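# Drill the red cross on the plank, then return the drill

## Task

Make a single hole at the centre of the red cross on the plank. With the drill switched on, keep the bit about perpendicular to the plank and motionless on one point at that centre for several seconds, then withdraw it. The bit never actually enters the wood, and extra pressure achieves nothing. Avoid the running bit touching or coming very close to any other part of the plank for more than a brief moment overall. Afterwards set the drill standing upright back at its original spot, so that it stays there without the robot holding it, then release it and move the hand away.

## Robot and tools

Robot: a single arm on a base (possibly tilted, possibly on a block or post that counts as part of the arm) ending in a five-fingered right hand. There is no second arm, so every move argument is one row for this one arm. The show_instructions tool returns the scene's reference pages (here a cordless drill page) without moving anything.

Frames. The scene frame has its origin on the table top straight below the base, +z up, +y to the left when facing along +x. Results report the hand point in this frame: end_effector_position in metres, end_effector_quat_wxyz, and velocities in m/s and rad/s. The printed position may be slightly off, especially at long reach. The hand point sits 0.05 m in front of the palm, at the pinch spot between index pad and thumb tip. Its own axes: +z runs along the straightened fingers (which extend 0.06 to 0.07 m past it), +y points out of the palm, +x runs across the palm toward the little finger. The hand extends 0.08 m from the point on the little-finger side; on the thumb side 0.02 m if the thumb is turned fully in front of the palm, up to 0.09 m otherwise. A wrist bracket on the little-finger side protrudes 0.03 m past the point along +y and 0.11 m across the palm, and can collide. Rotations, especially about x or y, shift the hand point slightly.

Row layout (used by both execute_actions and move): 14 numbers, each from -1 to 1, in this order: dx, dy, dz, rx, ry, rz, little, ring, middle, index, thumb_bend, thumb_turn, force_limit, speed. The first six are an offset, not a pose: a displacement from the hand point's measured pose at the start of the action (for a call's first action, the pose in the latest result), expressed in the hand point's own axes. 1.0 equals 0.6 m for dx, dy, dz and 180 degrees for the rotation; rx, ry, rz form a single rotation vector. Every row in an action is measured from that same start pose, not from the preceding row. The four finger numbers are absolute targets: -1 straight, +1 curled fully into the palm. thumb_bend: -1 straight, +1 fully bent. thumb_turn: -1 beside the palm, +1 opposite the fingers. A pinch is roughly index +0.22, thumb_bend +0.75, thumb_turn +0.57. force_limit maps linearly from about 0 N (-1) to 10 N (+1) at the fingertip (15 N for the two thumb motors) and halts closing only. speed maps from nearly 0 (-1) to full (+1); full speed covers a finger's whole travel in 0.6 s. To wrap the whole hand around something 0.035 to 0.08 m thick, turn the thumb fully in first; the object then lies across the palm on the wrist side of the hand point.

execute_actions(actions): a list of up to 15 actions; each action is a table of up to 15 rows, one row per 1/30 s step, and the last row repeats to fill 15 steps. An empty list just returns the state and images. Each step's commanded pose is clipped to within 100 mm and 16 degrees of the measured one, so large offsets need several actions; motion trails commands by about 0.17 s.

move(target, speed, stop_force, blocking): one row as target, offset from the latest reported pose; the hand point travels in a straight line, turning the short way. speed is m/s, 0.002 to 0.5 (default 0.25), turning up to twice that in rad/s; paths last 0.5 to 10 s. It ignores obstacles. stop_force (13 to 80 N) ends the path when the wrist sensor feels that much added push opposing the motion; use it only on straight, non-turning, very slow approaches, and omit it when moving away from something you are pressing on. blocking=false returns after 0.5 s; check with wait(0) and do not send new motion until it has ended. The result's move: line gives the ending (done, off_target, moving, held, fault, contact) and limits (paced = pose clipped, held = steps blocked).

wait(seconds 0 to 10) lets time pass holding the last command. stop brakes a running move. zoom_image(camera, region [x0,y0,x1,y1], at most 504x504) enlarges part of cam_high (672x504), cam_low (672x504) or cam_wrist (504x504). finished_scene(scene) ends the scene irreversibly and reports success.

Result lines: Hand target is where the controller currently steers; pose unreachable means the clearance check altered or blocked the command; Wrist force and Wrist torque are in hand-point axes, pointing from a touched surface back into the arm, with an offset up to about 5.5 N and noise around 3.4 N, saturating near 100 N. hand_measured, hand_stopped_by (moving, target, force, stalled, fault) and hand_load_n follow the row's motor order; a lost grip shows as loads dropping near 0. Step readings list positions, with HELD on restricted steps.

Cautions: the arm is stiff, so commanding even slightly past a firm contact can trigger a fault stop; over 150 N of outside force or a joint over its torque limit also freezes the arm for 10 s. Approach slowly. Never drop the drill, slam or knock anything, or push anything off the table (that fails outright). Long held loads heat motors; a MOTOR HOT warning precedes a braking shutdown. Keep motion smooth and efficient.

Each tool is called after "Request:" by a JSON object that holds its "api" and its "payload".

## Session

Request:
{"api": "execute_actions", "payload": {"actions": []}}

Scene clock: 0.00 s.
end_effector_position=(+0.6136, +0.2298, +0.3840) hand_measured=(-1.000, -1.000, -1.000, -1.000, -1.000, -1.000) hand_load_n=(+0.0, +0.0, +0.0, +0.0, +0.0, +0.0) hand_stopped_by=(target, target, target, target, target, target) hand_force_limit=0.00 hand_speed=-0.80 end_effector_quat_wxyz=(-0.209, +0.789, +0.489, +0.308) end_effector_velocity=(+0.000, -0.000, +0.000) end_effector_angular_velocity=(+0.000, -0.001, -0.000)
Joint positions: [-0.176 -1.456  1.883  0.878  0.852  0.427]
Joint velocities: [-0.    -0.001  0.    -0.001 -0.001  0.   ]
Motor temperatures (°C, as the motors report them): [21 21 18 26 25 28]
Wrist force (N, on the end effector, along its own x y z axes, offset not removed): no reading
Wrist torque (N m, same axes, about the end effector's origin, offset not removed): no reading
Hand target: +0.614, +0.230, +0.384; -0.209, +0.789, +0.489, +0.308

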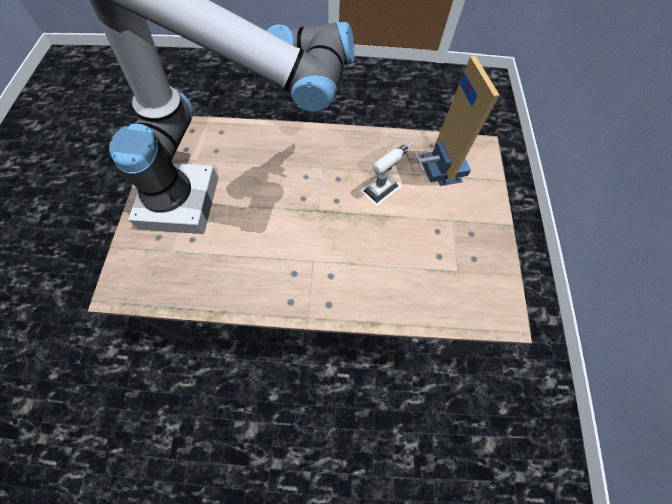

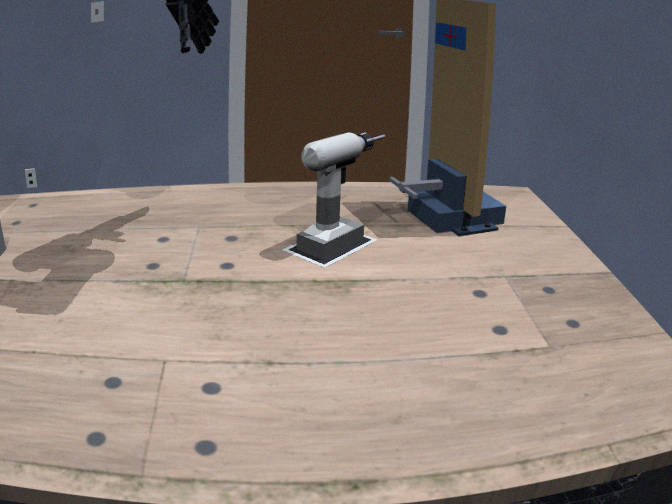

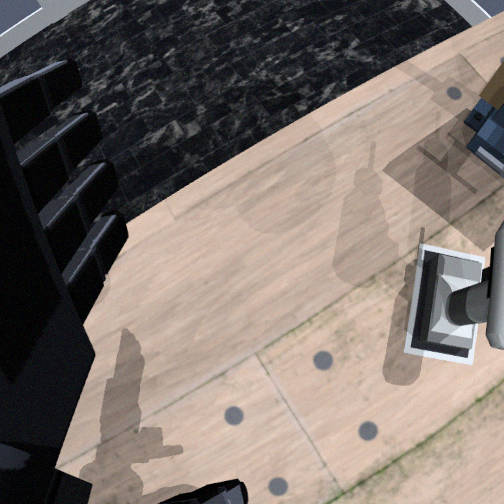

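Request:
{"api": "move", "payload": {"target": [-0.28,0.177,-0.197,-0.313,-0.413,-0.715,-1,-1,-1,-1,-1,1,1,0.3], "speed": 0.3}}

Scene clock: 20.30 s.
end_effector_position=(+0.6206, +0.0012, +0.3507) hand_measured=(-1.000, -1.000, -1.000, -1.000, -1.000, +1.000) hand_load_n=(+0.0, +0.0, +0.0, +0.0, +0.0, +0.0) hand_stopped_by=(target, target, target, target, target, target) hand_force_limit=1.00 hand_speed=0.30 end_effector_quat_wxyz=(+0.707, -0.030, +0.706, +0.032) end_effector_velocity=(+0.000, -0.001, +0.000) end_effector_angular_velocity=(-0.007, -0.008, +0.004)
Joint positions: [-0.757 -1.658  2.508 -0.854  0.77  -1.573]
Joint velocities: [-0.003  0.003  0.001 -0.014 -0.008 -0.   ]
Motor temperatures (°C, as the motors report them): [21 21 18 26 25 28]
Wrist force (N, on the end effector, along its own x y z axes, offset not removed): [-4.5 2.3 -0.3]
Wrist torque (N m, same axes, about the end effector's origin, offset not removed): [0.30 0.55 -0.32]
Hand target: +0.621, +0.001, +0.351; +0.707, -0.031, +0.706, +0.032
Off the commanded pose: 0.000 m, 0 deg.
move: done

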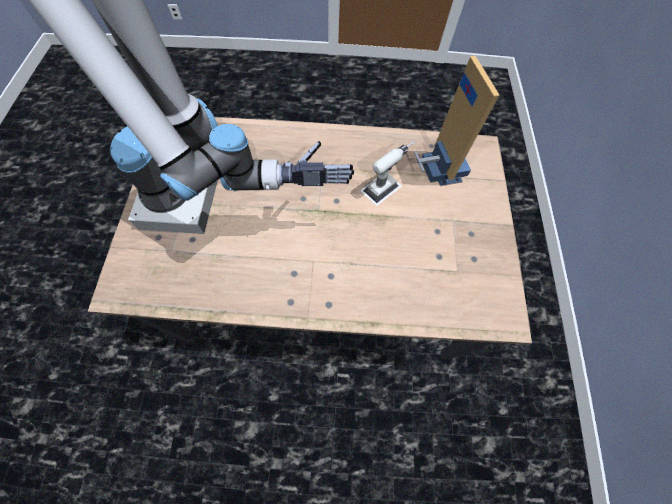

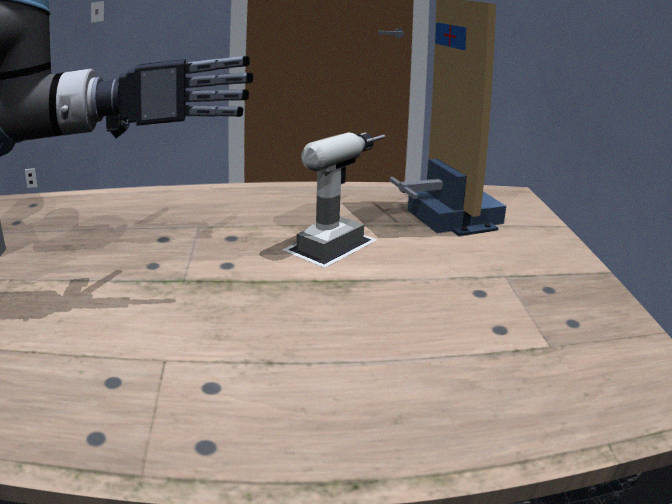

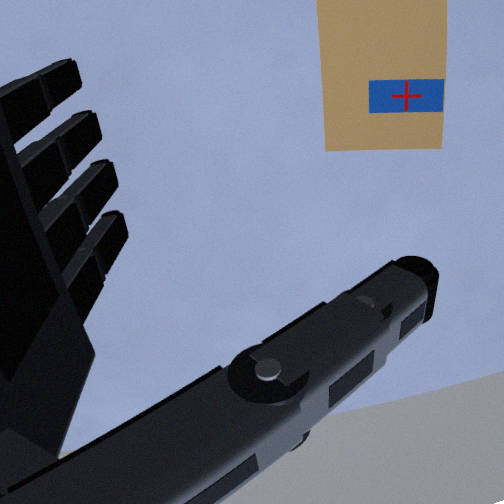

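Request:
{"api": "move", "payload": {"target": [0.358,0.01,0.13,0,0,0,-1,-1,-1,-1,-1,1,1,0.3]}}

Request:
{"api": "zoom_image", "payload": {"camera": "cam_high", "region": [310,110,450,250]}}

Scene clock: 30.43 s.
end_effector_position=(+0.6980, +0.0142, +0.1362) hand_measured=(-1.000, -1.000, -1.000, -1.000, -1.000, +1.000) hand_load_n=(+0.0, +0.0, +0.0, +0.0, +0.0, +0.0) hand_stopped_by=(target, target, target, target, target, target) hand_force_limit=1.00 hand_speed=0.30 end_effector_quat_wxyz=(+0.707, -0.030, +0.706, +0.032) end_effector_velocity=(+0.001, -0.000, -0.001) end_effector_angular_velocity=(-0.001, -0.003, -0.001)
Joint positions: [-0.605 -1.044  2.442 -1.401  0.922 -1.574]
Joint velocities: [ 0.001  0.004 -0.002 -0.005  0.002  0.001]
Motor temperatures (°C, as the motors report them): [21 21 18 26 25 28]
Wrist force (N, on the end effector, along its own x y z axes, offset not removed): [-2.0 0.6 -3.0]
Wrist torque (N m, same axes, about the end effector's origin, offset not removed): [0.16 0.13 -0.07]
Hand target: +0.698, +0.014, +0.136; +0.707, -0.030, +0.706, +0.032
Off the commanded pose: 0.000 m, 0 deg.
move: done

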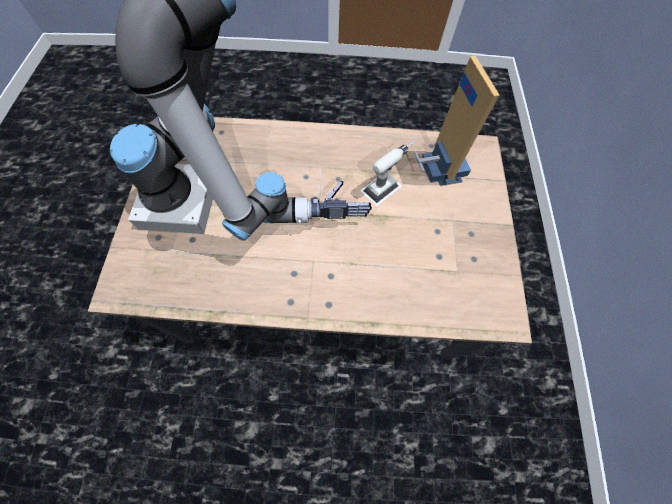

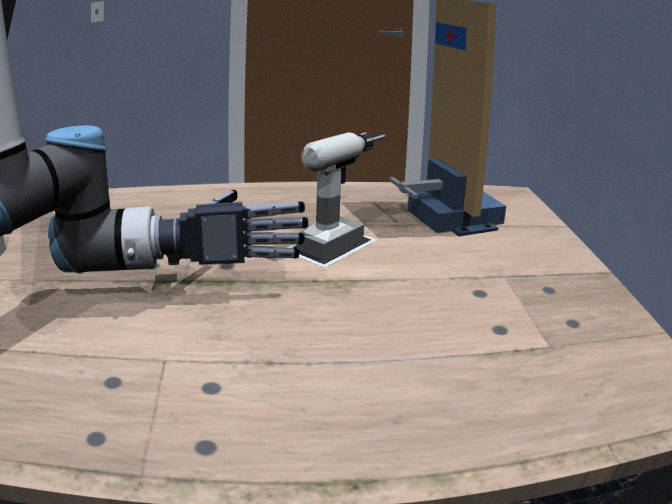

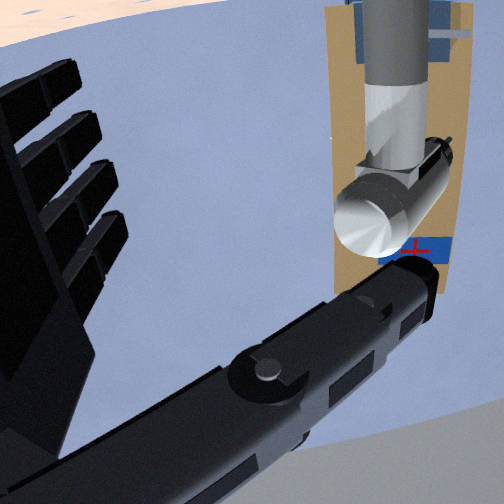

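Region (310, 110, 450, 250) of cam_high's 672x504 image, scaled by 3.600, with more detail than that image has.

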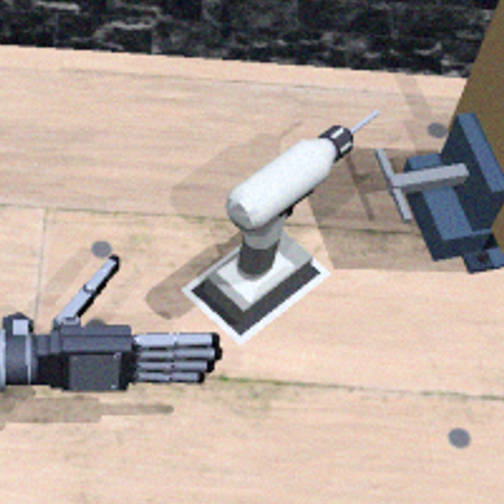

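Request:
{"api": "move", "payload": {"target": [0,0.07,0.06,0,0,0,-1,-1,-1,-1,-1,1,1,0.3], "speed": 0.08}}

Request:
{"api": "move", "payload": {"target": [0,0.09,0.11,0,0,0,-1,-1,-1,-1,-1,1,1,0.3], "speed": 0.05}}

Request:
{"api": "zoom_image", "payload": {"camera": "cam_high", "region": [310,110,450,250]}}

Scene clock: 45.53 s.
end_effector_position=(+0.7300, +0.0589, +0.1362) hand_measured=(-1.000, -1.000, -1.000, -1.000, -1.000, +1.000) hand_load_n=(+0.0, +0.0, +0.0, +0.0, +0.0, +0.0) hand_stopped_by=(target, target, target, target, target, target) hand_force_limit=1.00 hand_speed=0.30 end_effector_quat_wxyz=(+0.707, -0.030, +0.706, +0.032) end_effector_velocity=(+0.001, +0.002, -0.002) end_effector_angular_velocity=(+0.002, +0.004, +0.001)
Joint positions: [-0.476 -1.029  2.388 -1.362  1.052 -1.575]
Joint velocities: [ 0.005  0.003 -0.003  0.004  0.005  0.   ]
Motor temperatures (°C, as the motors report them): [21 21 18 26 25 28]
Wrist force (N, on the end effector, along its own x y z axes, offset not removed): [0.8 2.0 -2.7]
Wrist torque (N m, same axes, about the end effector's origin, offset not removed): [0.24 -0.08 0.11]
Hand target: +0.730, +0.059, +0.136; +0.707, -0.030, +0.706, +0.032
Off the commanded pose: 0.000 m, 0 deg.
move: done

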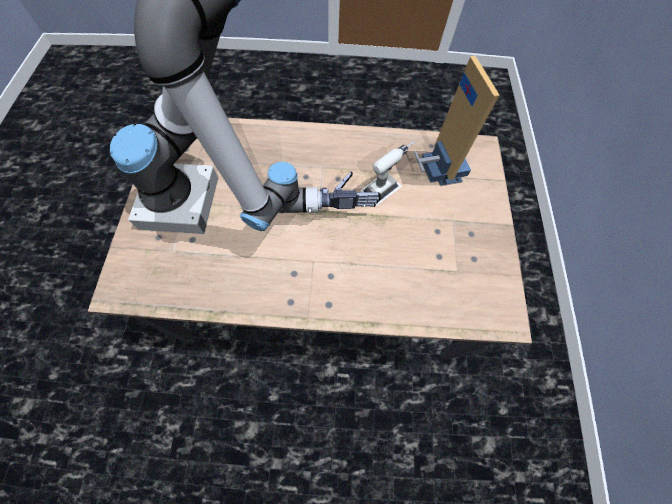

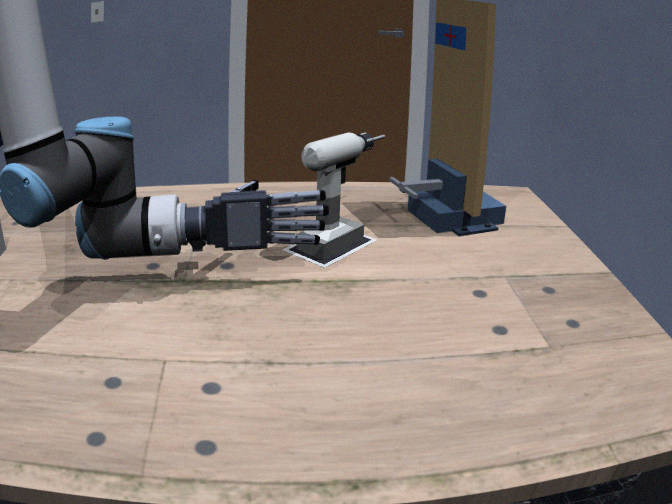

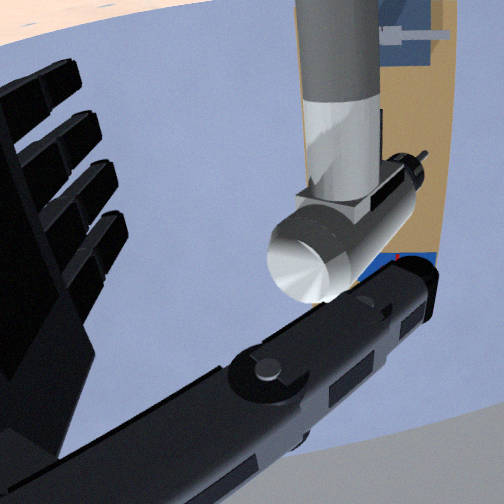

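Scene clock: 47.60 s.
end_effector_position=(+0.7909, +0.1183, +0.1362) hand_measured=(-1.000, -1.000, -1.000, -1.000, -1.000, +1.000) hand_load_n=(+0.0, +0.0, +0.0, +0.0, +0.0, +0.0) hand_stopped_by=(target, target, target, target, target, target) hand_force_limit=1.00 hand_speed=0.30 end_effector_quat_wxyz=(+0.707, -0.031, +0.706, +0.031) end_effector_velocity=(+0.002, +0.002, +0.002) end_effector_angular_velocity=(-0.001, -0.003, +0.001)
Joint positions: [-0.312 -0.992  2.267 -1.278  1.215 -1.576]
Joint velocities: [ 0.003 -0.002 -0.003  0.002  0.002 -0.   ]
Motor temperatures (°C, as the motors report them): [21 21 18 26 25 28]
Wrist force (N, on the end effector, along its own x y z axes, offset not removed): [4.0 1.5 -1.8]
Wrist torque (N m, same axes, about the end effector's origin, offset not removed): [0.42 -0.75 0.34]
Hand target: +0.791, +0.118, +0.136; +0.707, -0.031, +0.706, +0.031
Off the commanded pose: 0.000 m, 0 deg.
move: done

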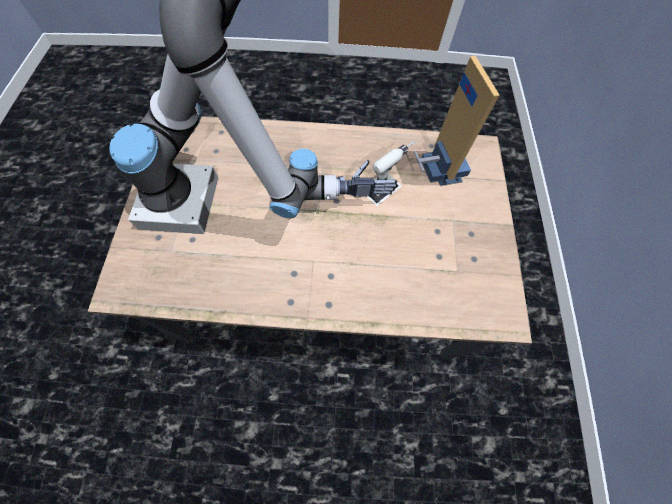

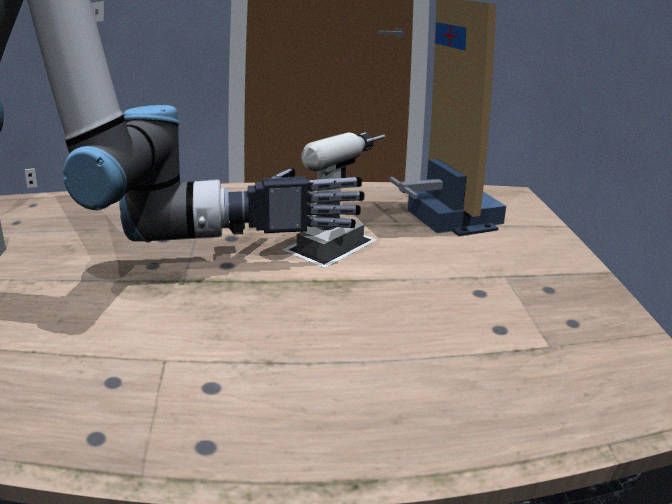

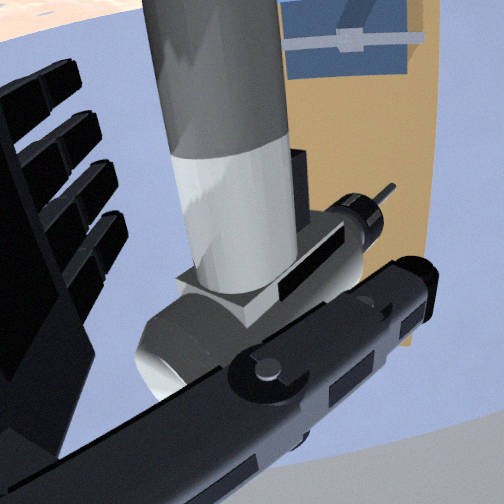

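Region (310, 110, 450, 250) of cam_high's 672x504 image, scaled by 3.600, with more detail than that image has.

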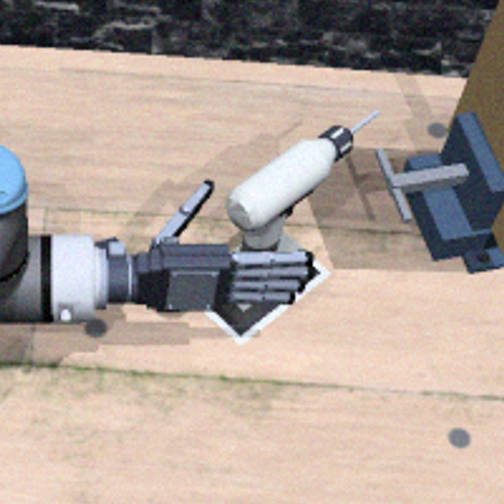

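Request:
{"api": "move", "payload": {"target": [0.004,0.04,0.08,0,0,0,-1,-1,-1,-1,-1,1,1,0.3], "speed": 0.04}}

Request:
{"api": "execute_actions", "payload": {"actions": [[[0,0,0,0,0,0,1,1,1,1,1,1,1,0.3]],[[0,0,0,0,0,0,1,1,1,1,1,1,1,0.3]],[[0,0,0,0,0,0,0.95,0.95,0.95,0.95,0.95,1,1,0.3]],[[0,0,0,0,0,0,0.95,0.95,0.95,0.95,0.95,1,1,0.3]]]}}

Scene clock: 59.53 s.
end_effector_position=(+0.8365, +0.1463, +0.1339) hand_measured=(-1.000, -1.000, -1.000, -1.000, -1.000, +1.000) hand_load_n=(+0.0, +0.0, +0.0, +0.0, +0.0, +0.0) hand_stopped_by=(target, target, target, target, target, target) hand_force_limit=1.00 hand_speed=0.30 end_effector_quat_wxyz=(+0.707, -0.031, +0.706, +0.031) end_effector_velocity=(+0.002, +0.001, +0.001) end_effector_angular_velocity=(-0.000, -0.001, -0.001)
Joint positions: [-0.241 -0.954  2.172 -1.22   1.287 -1.576]
Joint velocities: [ 0.002  0.    -0.003  0.002  0.004 -0.   ]
Motor temperatures (°C, as the motors report them): [21 21 18 26 25 28]
Wrist force (N, on the end effector, along its own x y z axes, offset not removed): [-0.8 2.9 0.8]
Wrist torque (N m, same axes, about the end effector's origin, offset not removed): [0.28 -0.01 0.10]
Hand target: +0.837, +0.146, +0.134; +0.707, -0.031, +0.706, +0.031
Off the commanded pose: 0.000 m, 0 deg.
move: done

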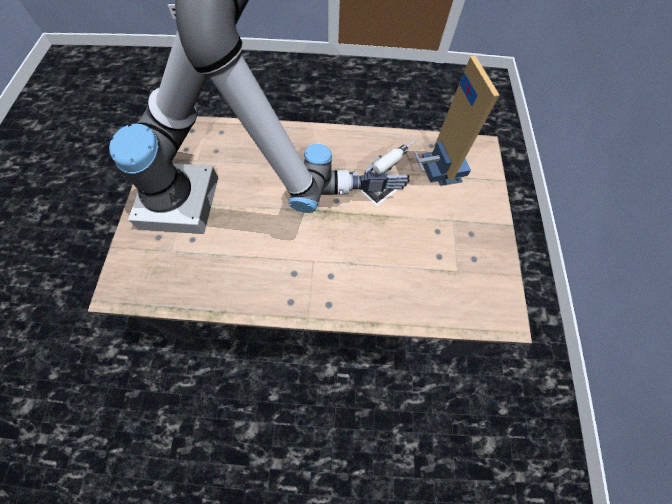

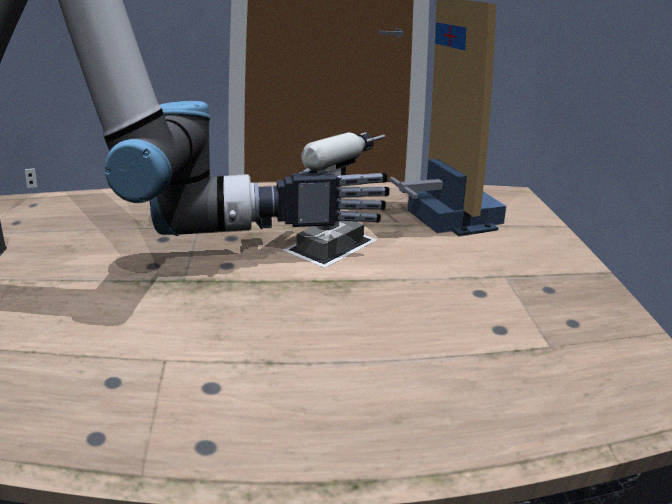

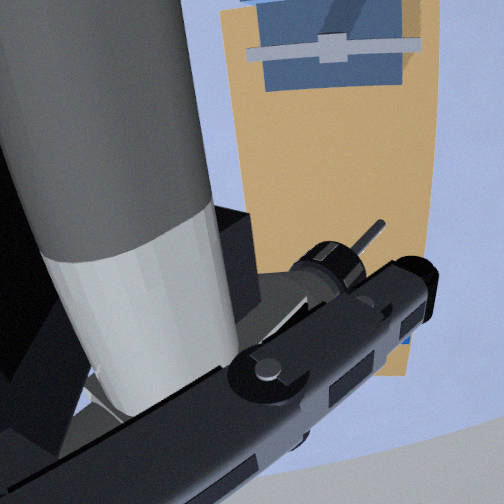

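Scene clock: 61.53 s.
end_effector_position=(+0.8365, +0.1463, +0.1339) hand_measured=(+0.828, +0.806, +0.614, +0.718, +0.034, +1.000) hand_load_n=(+13.0, +12.5, +10.5, +10.5, +16.0, +2.5) hand_stopped_by=(force, force, force, force, force, target) hand_force_limit=1.00 hand_speed=0.30 end_effector_quat_wxyz=(+0.707, -0.031, +0.706, +0.031) end_effector_velocity=(+0.000, -0.000, +0.000) end_effector_angular_velocity=(-0.000, -0.000, -0.000)
Joint positions: [-0.241 -0.954  2.172 -1.22   1.287 -1.576]
Joint velocities: [-0. -0.  0. -0.  0. -0.]
Motor temperatures (°C, as the motors report them): [21 21 18 26 25 28]
Wrist force (N, on the end effector, along its own x y z axes, offset not removed): [-2.1 2.6 -0.3]
Wrist torque (N m, same axes, about the end effector's origin, offset not removed): [0.30 -0.40 0.15]
Hand target: +0.836, +0.146, +0.134; +0.707, -0.031, +0.706, +0.031
Off the commanded pose: 0.000 m, 0 deg.
Step readings (end_effector_position; steps 1 to 15: 1st action; 16 to 30: 2nd action; 31 to 45: 3rd action; 46 to 60: 4th action):
0: (+0.8365, +0.1463, +0.1339)
1: (+0.8365, +0.1463, +0.1339)
2: (+0.8365, +0.1463, +0.1339)
4: (+0.8365, +0.1463, +0.1339)
8: (+0.8365, +0.1463, +0.1339)
15: (+0.8365, +0.1463, +0.1339)
16: (+0.8365, +0.1463, +0.1339)
17: (+0.8365, +0.1463, +0.1339)
19: (+0.8365, +0.1463, +0.1339)
23: (+0.8365, +0.1463, +0.1339)
30: (+0.8365, +0.1463, +0.1339)
31: (+0.8365, +0.1463, +0.1339)
32: (+0.8365, +0.1463, +0.1339)
34: (+0.8365, +0.1463, +0.1339)
38: (+0.8365, +0.1463, +0.1339)
45: (+0.8365, +0.1463, +0.1339)
46: (+0.8365, +0.1463, +0.1339)
47: (+0.8365, +0.1463, +0.1339)
49: (+0.8365, +0.1463, +0.1339)
53: (+0.8365, +0.1463, +0.1339)
60: end_effector_position above

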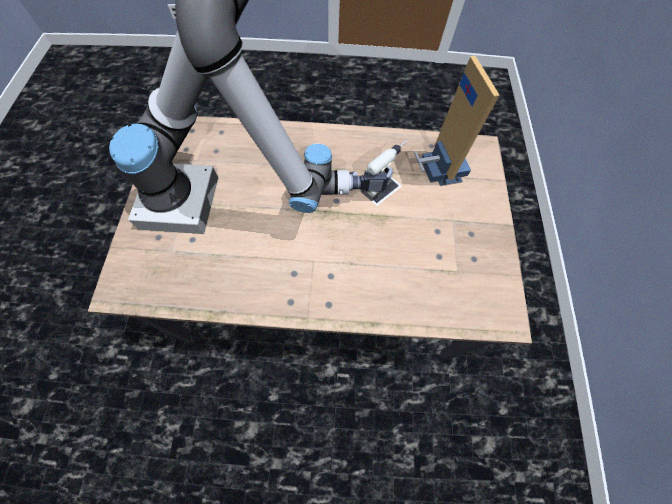

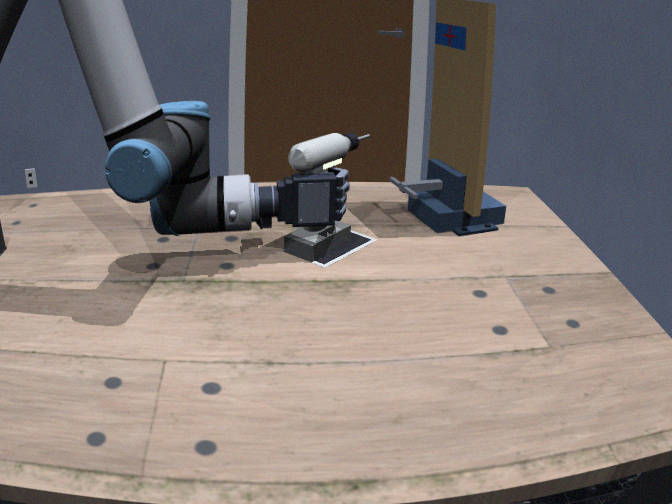

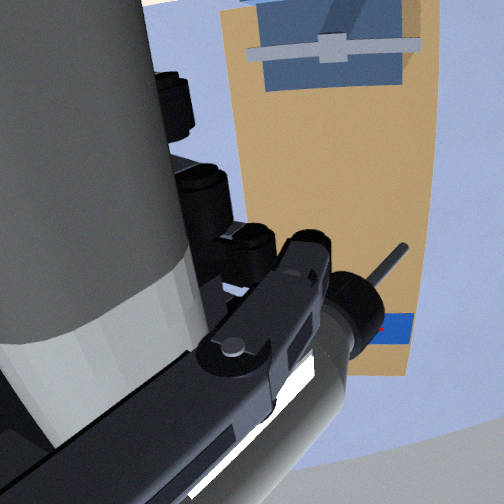

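Request:
{"api": "move", "payload": {"target": [-0.37,0,0,0.03,0,0,0.95,0.95,0.95,0.95,0.95,1,1,0.3], "speed": 0.2}}

Request:
{"api": "move", "payload": {"target": [0,-0.07,0.08,0,0,0,0.95,0.95,0.95,0.95,0.95,1,1,0.3], "speed": 0.1}}

Request:
{"api": "zoom_image", "payload": {"camera": "cam_high", "region": [380,40,520,180]}}

Request:
{"api": "zoom_image", "payload": {"camera": "cam_low", "region": [340,0,520,120]}}

Scene clock: 80.87 s.
end_effector_position=(+0.8362, +0.1463, +0.3555) hand_measured=(+0.828, +0.806, +0.614, +0.718, +0.034, +1.000) hand_load_n=(+7.0, +8.5, +11.0, +10.5, +16.0, +3.0) hand_stopped_by=(force, force, force, force, force, target) hand_force_limit=1.00 hand_speed=0.30 end_effector_quat_wxyz=(+0.708, +0.003, +0.707, -0.002) end_effector_velocity=(-0.000, -0.000, +0.003) end_effector_angular_velocity=(+0.001, +0.001, -0.001)
Joint positions: [-0.196 -1.325  2.123 -0.801  1.426 -1.576]
Joint velocities: [ 0.    -0.004 -0.002  0.006  0.001  0.001]
Motor temperatures (°C, as the motors report them): [21 21 18 26 25 28]
Wrist force (N, on the end effector, along its own x y z axes, offset not removed): [2.4 -2.8 1.6]
Wrist torque (N m, same axes, about the end effector's origin, offset not removed): [-0.61 0.64 -0.46]
Hand target: +0.836, +0.146, +0.356; +0.707, +0.003, +0.707, -0.002
Off the commanded pose: 0.000 m, 0 deg.
move: done

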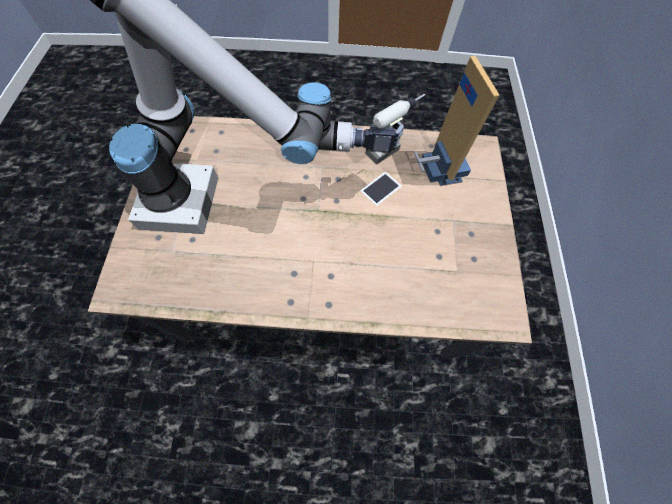

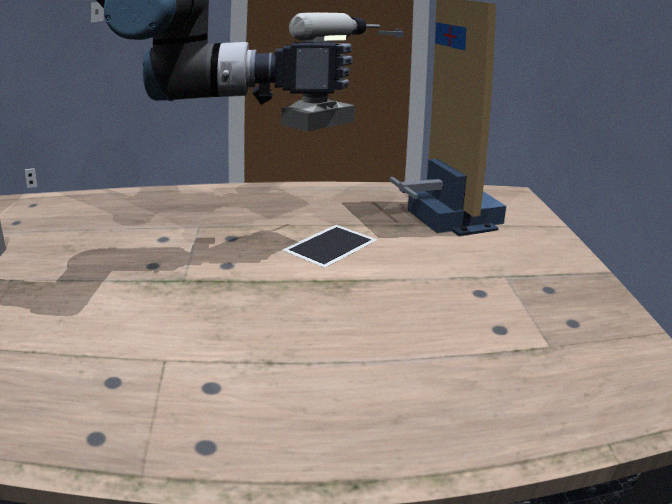

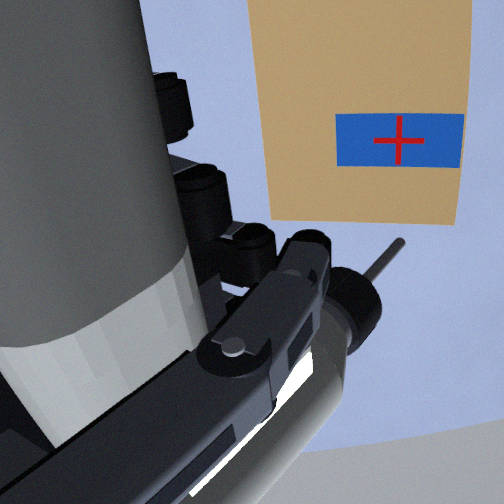

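Scene clock: 81.97 s.
end_effector_position=(+0.8838, +0.1041, +0.3556) hand_measured=(+0.828, +0.806, +0.614, +0.718, +0.034, +1.000) hand_load_n=(+7.0, +8.5, +11.0, +10.5, +16.0, +3.0) hand_stopped_by=(force, force, force, force, force, target) hand_force_limit=1.00 hand_speed=0.30 end_effector_quat_wxyz=(+0.708, +0.003, +0.707, -0.002) end_effector_velocity=(+0.002, -0.001, -0.001) end_effector_angular_velocity=(+0.001, +0.001, -0.001)
Joint positions: [-0.254 -1.267  2.04  -0.776  1.368 -1.576]
Joint velocities: [-0.001  0.003 -0.003  0.001 -0.     0.001]
Motor temperatures (°C, as the motors report them): [21 21 18 26 25 28]
Wrist force (N, on the end effector, along its own x y z axes, offset not removed): [8.2 3.1 -2.6]
Wrist torque (N m, same axes, about the end effector's origin, offset not removed): [0.59 -0.11 -0.01]
Hand target: +0.884, +0.104, +0.356; +0.708, +0.003, +0.707, -0.002
Off the commanded pose: 0.000 m, 0 deg.
move: done

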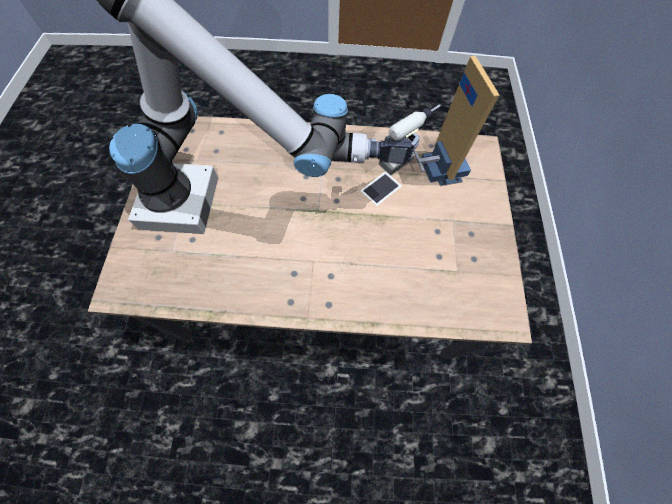

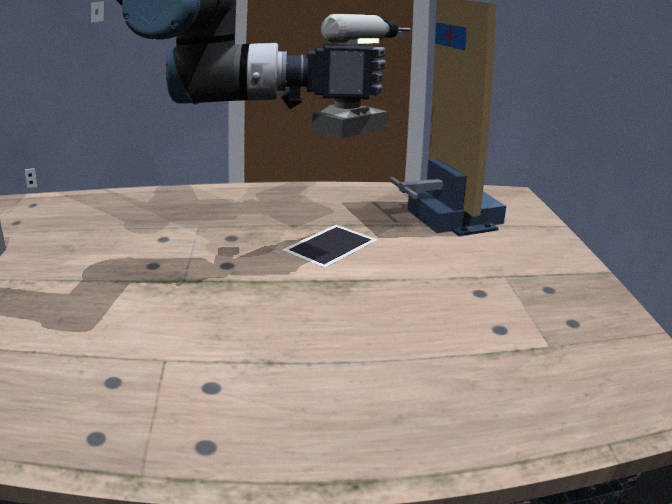

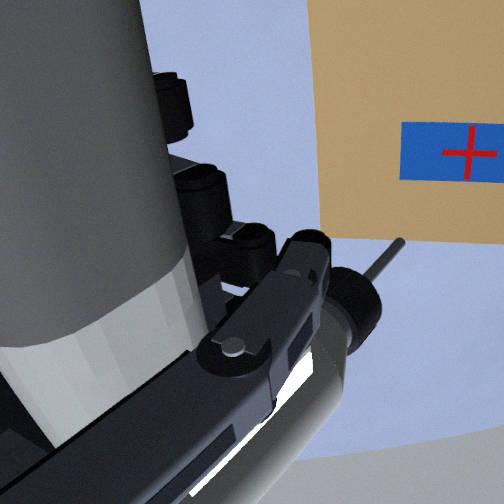

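Region (380, 40, 520, 180) of cam_high's 672x504 image, scaled by 3.600, with more detail than that image has.

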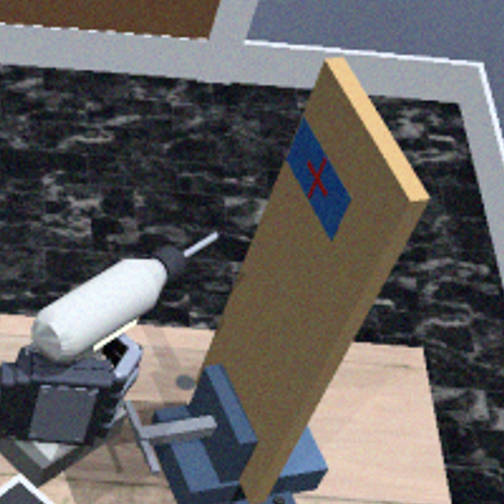

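Region (340, 0, 520, 120) of cam_low's 672x504 image, scaled by 2.800, with more detail than that image has.

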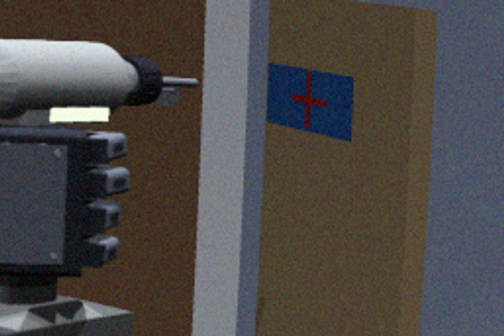

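Request:
{"api": "execute_actions", "payload": {"actions": []}}

Request:
{"api": "zoom_image", "payload": {"camera": "cam_high", "region": [380,40,520,180]}}

Request:
{"api": "zoom_image", "payload": {"camera": "cam_low", "region": [340,0,520,120]}}

Scene clock: 109.87 s.
end_effector_position=(+0.8839, +0.1040, +0.3556) hand_measured=(+0.828, +0.806, +0.614, +0.718, +0.034, +1.000) hand_load_n=(+7.0, +8.5, +11.0, +10.5, +16.0, +3.0) hand_stopped_by=(force, force, force, force, force, target) hand_force_limit=1.00 hand_speed=0.30 end_effector_quat_wxyz=(+0.708, +0.003, +0.707, -0.002) end_effector_velocity=(-0.000, +0.000, +0.002) end_effector_angular_velocity=(+0.001, -0.002, -0.000)
Joint positions: [-0.254 -1.267  2.04  -0.776  1.368 -1.576]
Joint velocities: [ 0.    -0.002  0.     0.     0.001  0.001]
Motor temperatures (°C, as the motors report them): [21 21 18 26 25 28]
Wrist force (N, on the end effector, along its own x y z axes, offset not removed): [10.9 3.9 -3.1]
Wrist torque (N m, same axes, about the end effector's origin, offset not removed): [0.77 -0.39 0.33]
Hand target: +0.884, +0.104, +0.356; +0.708, +0.003, +0.707, -0.002
Off the commanded pose: 0.000 m, 0 deg.

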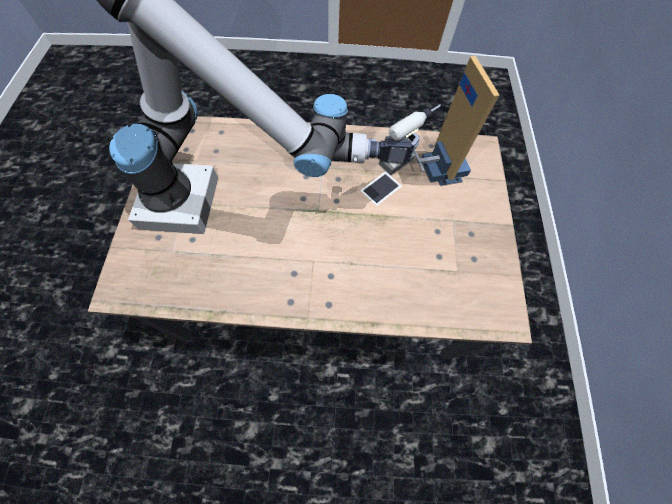

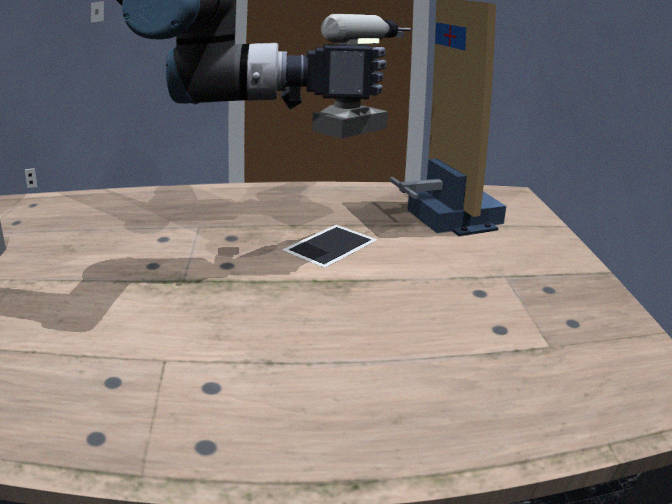

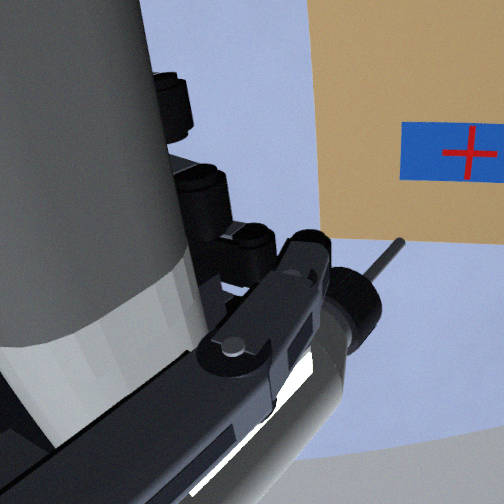

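Region (380, 40, 520, 180) of cam_high's 672x504 image, scaled by 3.600, with more detail than that image has.

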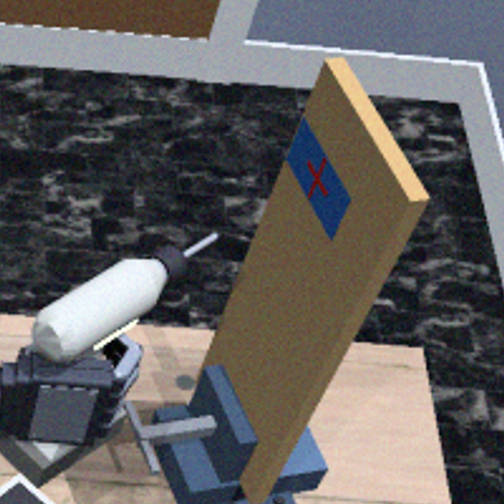

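Region (340, 0, 520, 120) of cam_low's 672x504 image, scaled by 2.800, with more detail than that image has.

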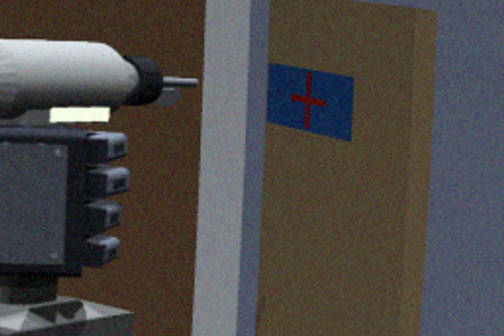

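Request:
{"api": "move", "payload": {"target": [0,0.03,0,0.075,0,0,0.95,0.95,0.95,0.95,0.95,1,1,0.3], "speed": 0.1}}

Request:
{"api": "zoom_image", "payload": {"camera": "cam_high", "region": [380,40,520,180]}}

Request:
{"api": "zoom_image", "payload": {"camera": "cam_low", "region": [340,0,520,120]}}

Scene clock: 128.13 s.
end_effector_position=(+0.8840, +0.1219, +0.3555) hand_measured=(+0.828, +0.806, +0.614, +0.718, +0.034, +1.000) hand_load_n=(+7.0, +8.5, +11.0, +10.5, +16.0, +3.0) hand_stopped_by=(force, force, force, force, force, target) hand_force_limit=1.00 hand_speed=0.30 end_effector_quat_wxyz=(+0.702, +0.085, +0.702, -0.085) end_effector_velocity=(+0.000, +0.001, -0.002) end_effector_angular_velocity=(-0.000, +0.003, -0.011)
Joint positions: [-0.119 -1.259  2.03  -0.775  1.737 -1.577]
Joint velocities: [ 0.006  0.004 -0.002  0.001  0.018 -0.   ]
Motor temperatures (°C, as the motors report them): [21 21 18 26 25 28]
Wrist force (N, on the end effector, along its own x y z axes, offset not removed): [7.2 4.8 -3.4]
Wrist torque (N m, same axes, about the end effector's origin, offset not removed): [1.00 0.11 0.29]
Hand target: +0.884, +0.122, +0.356; +0.702, +0.086, +0.702, -0.085
Off the commanded pose: 0.000 m, 0 deg.
move: done

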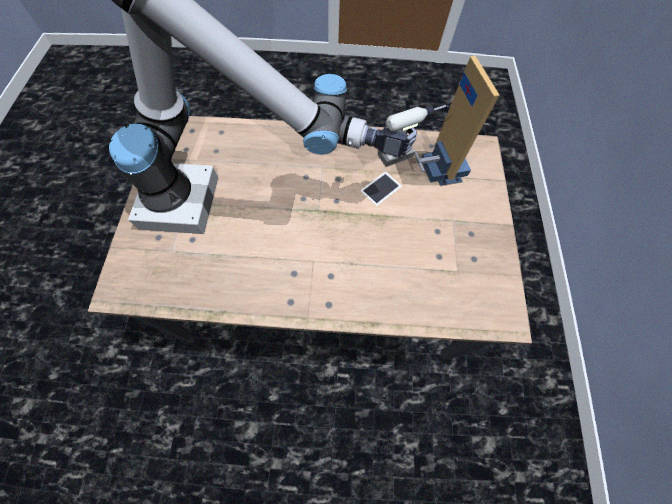

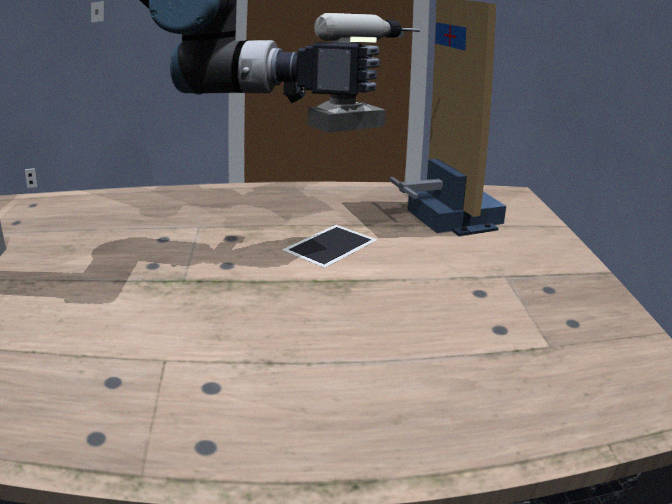

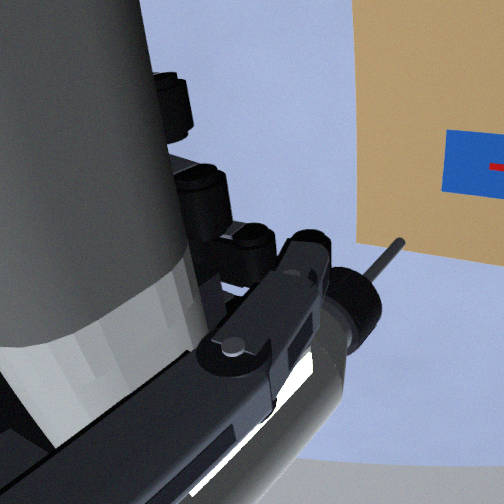

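Region (380, 40, 520, 180) of cam_high's 672x504 image, scaled by 3.600, with more detail than that image has.

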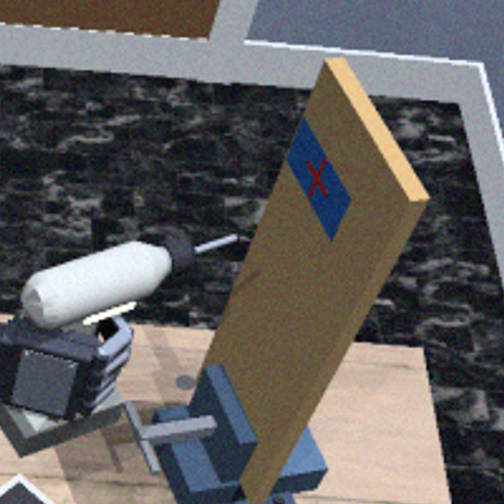

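Region (340, 0, 520, 120) of cam_low's 672x504 image, scaled by 2.800, with more detail than that image has.

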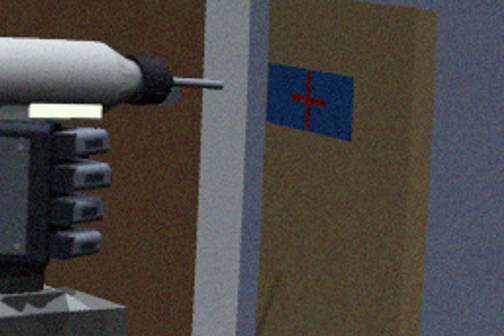

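Request:
{"api": "move", "payload": {"target": [0,0.07,0.02,0,0,0,0.95,0.95,0.95,0.95,0.95,1,1,0.3], "speed": 0.1}}

Request:
{"api": "zoom_image", "payload": {"camera": "cam_high", "region": [380,40,520,180]}}

Request:
{"api": "zoom_image", "payload": {"camera": "cam_low", "region": [340,0,520,120]}}

Scene clock: 143.13 s.
end_effector_position=(+0.9056, +0.1597, +0.3555) hand_measured=(+0.828, +0.806, +0.614, +0.718, +0.034, +1.000) hand_load_n=(+7.0, +8.5, +11.0, +10.5, +16.0, +3.0) hand_stopped_by=(force, force, force, force, force, target) hand_force_limit=1.00 hand_speed=0.30 end_effector_quat_wxyz=(+0.702, +0.085, +0.702, -0.085) end_effector_velocity=(+0.001, +0.001, -0.001) end_effector_angular_velocity=(-0.000, +0.001, +0.000)
Joint positions: [-0.056 -1.219  1.97  -0.756  1.8   -1.577]
Joint velocities: [ 0.002  0.003 -0.003  0.001  0.002 -0.   ]
Motor temperatures (°C, as the motors report them): [21 21 18 26 25 28]
Wrist force (N, on the end effector, along its own x y z axes, offset not removed): [8.8 3.5 3.5]
Wrist torque (N m, same axes, about the end effector's origin, offset not removed): [0.29 -0.37 -0.03]
Hand target: +0.906, +0.160, +0.356; +0.702, +0.085, +0.702, -0.085
Off the commanded pose: 0.000 m, 0 deg.
move: done

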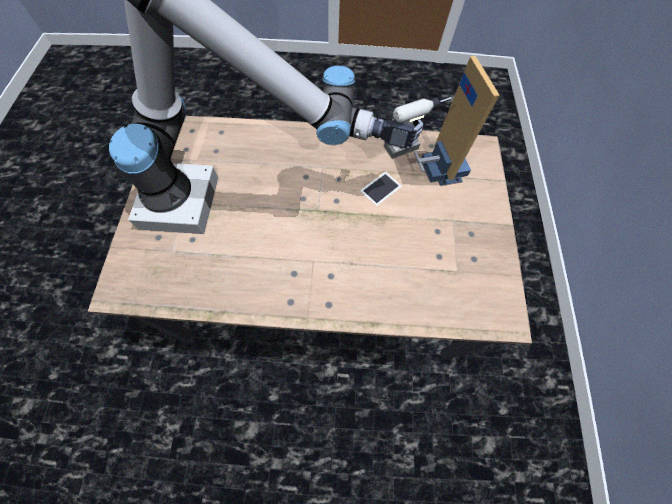

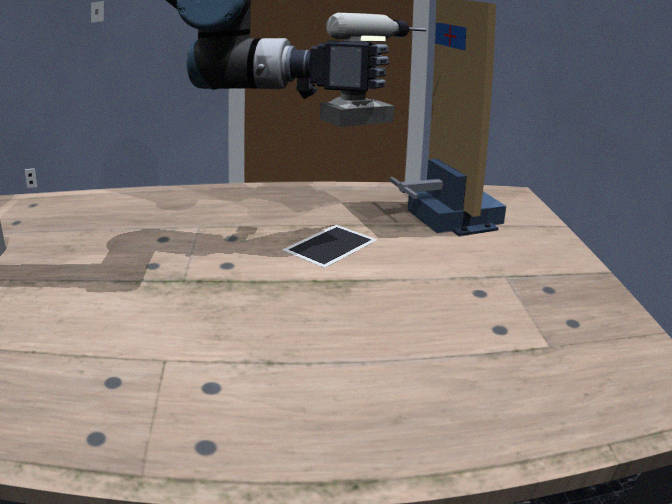

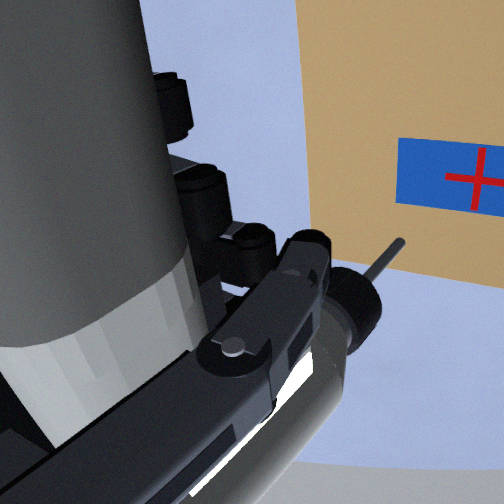

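Region (380, 40, 520, 180) of cam_high's 672x504 image, scaled by 3.600, with more detail than that image has.

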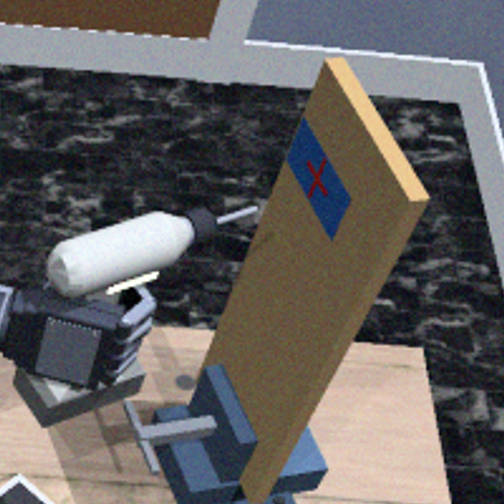

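Region (340, 0, 520, 120) of cam_low's 672x504 image, scaled by 2.800, with more detail than that image has.

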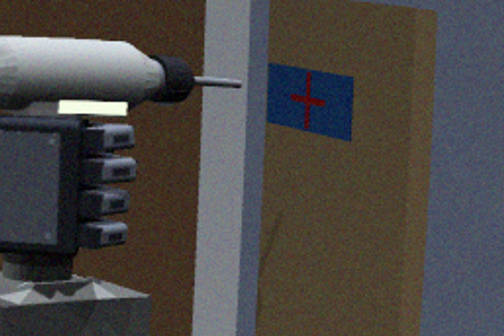

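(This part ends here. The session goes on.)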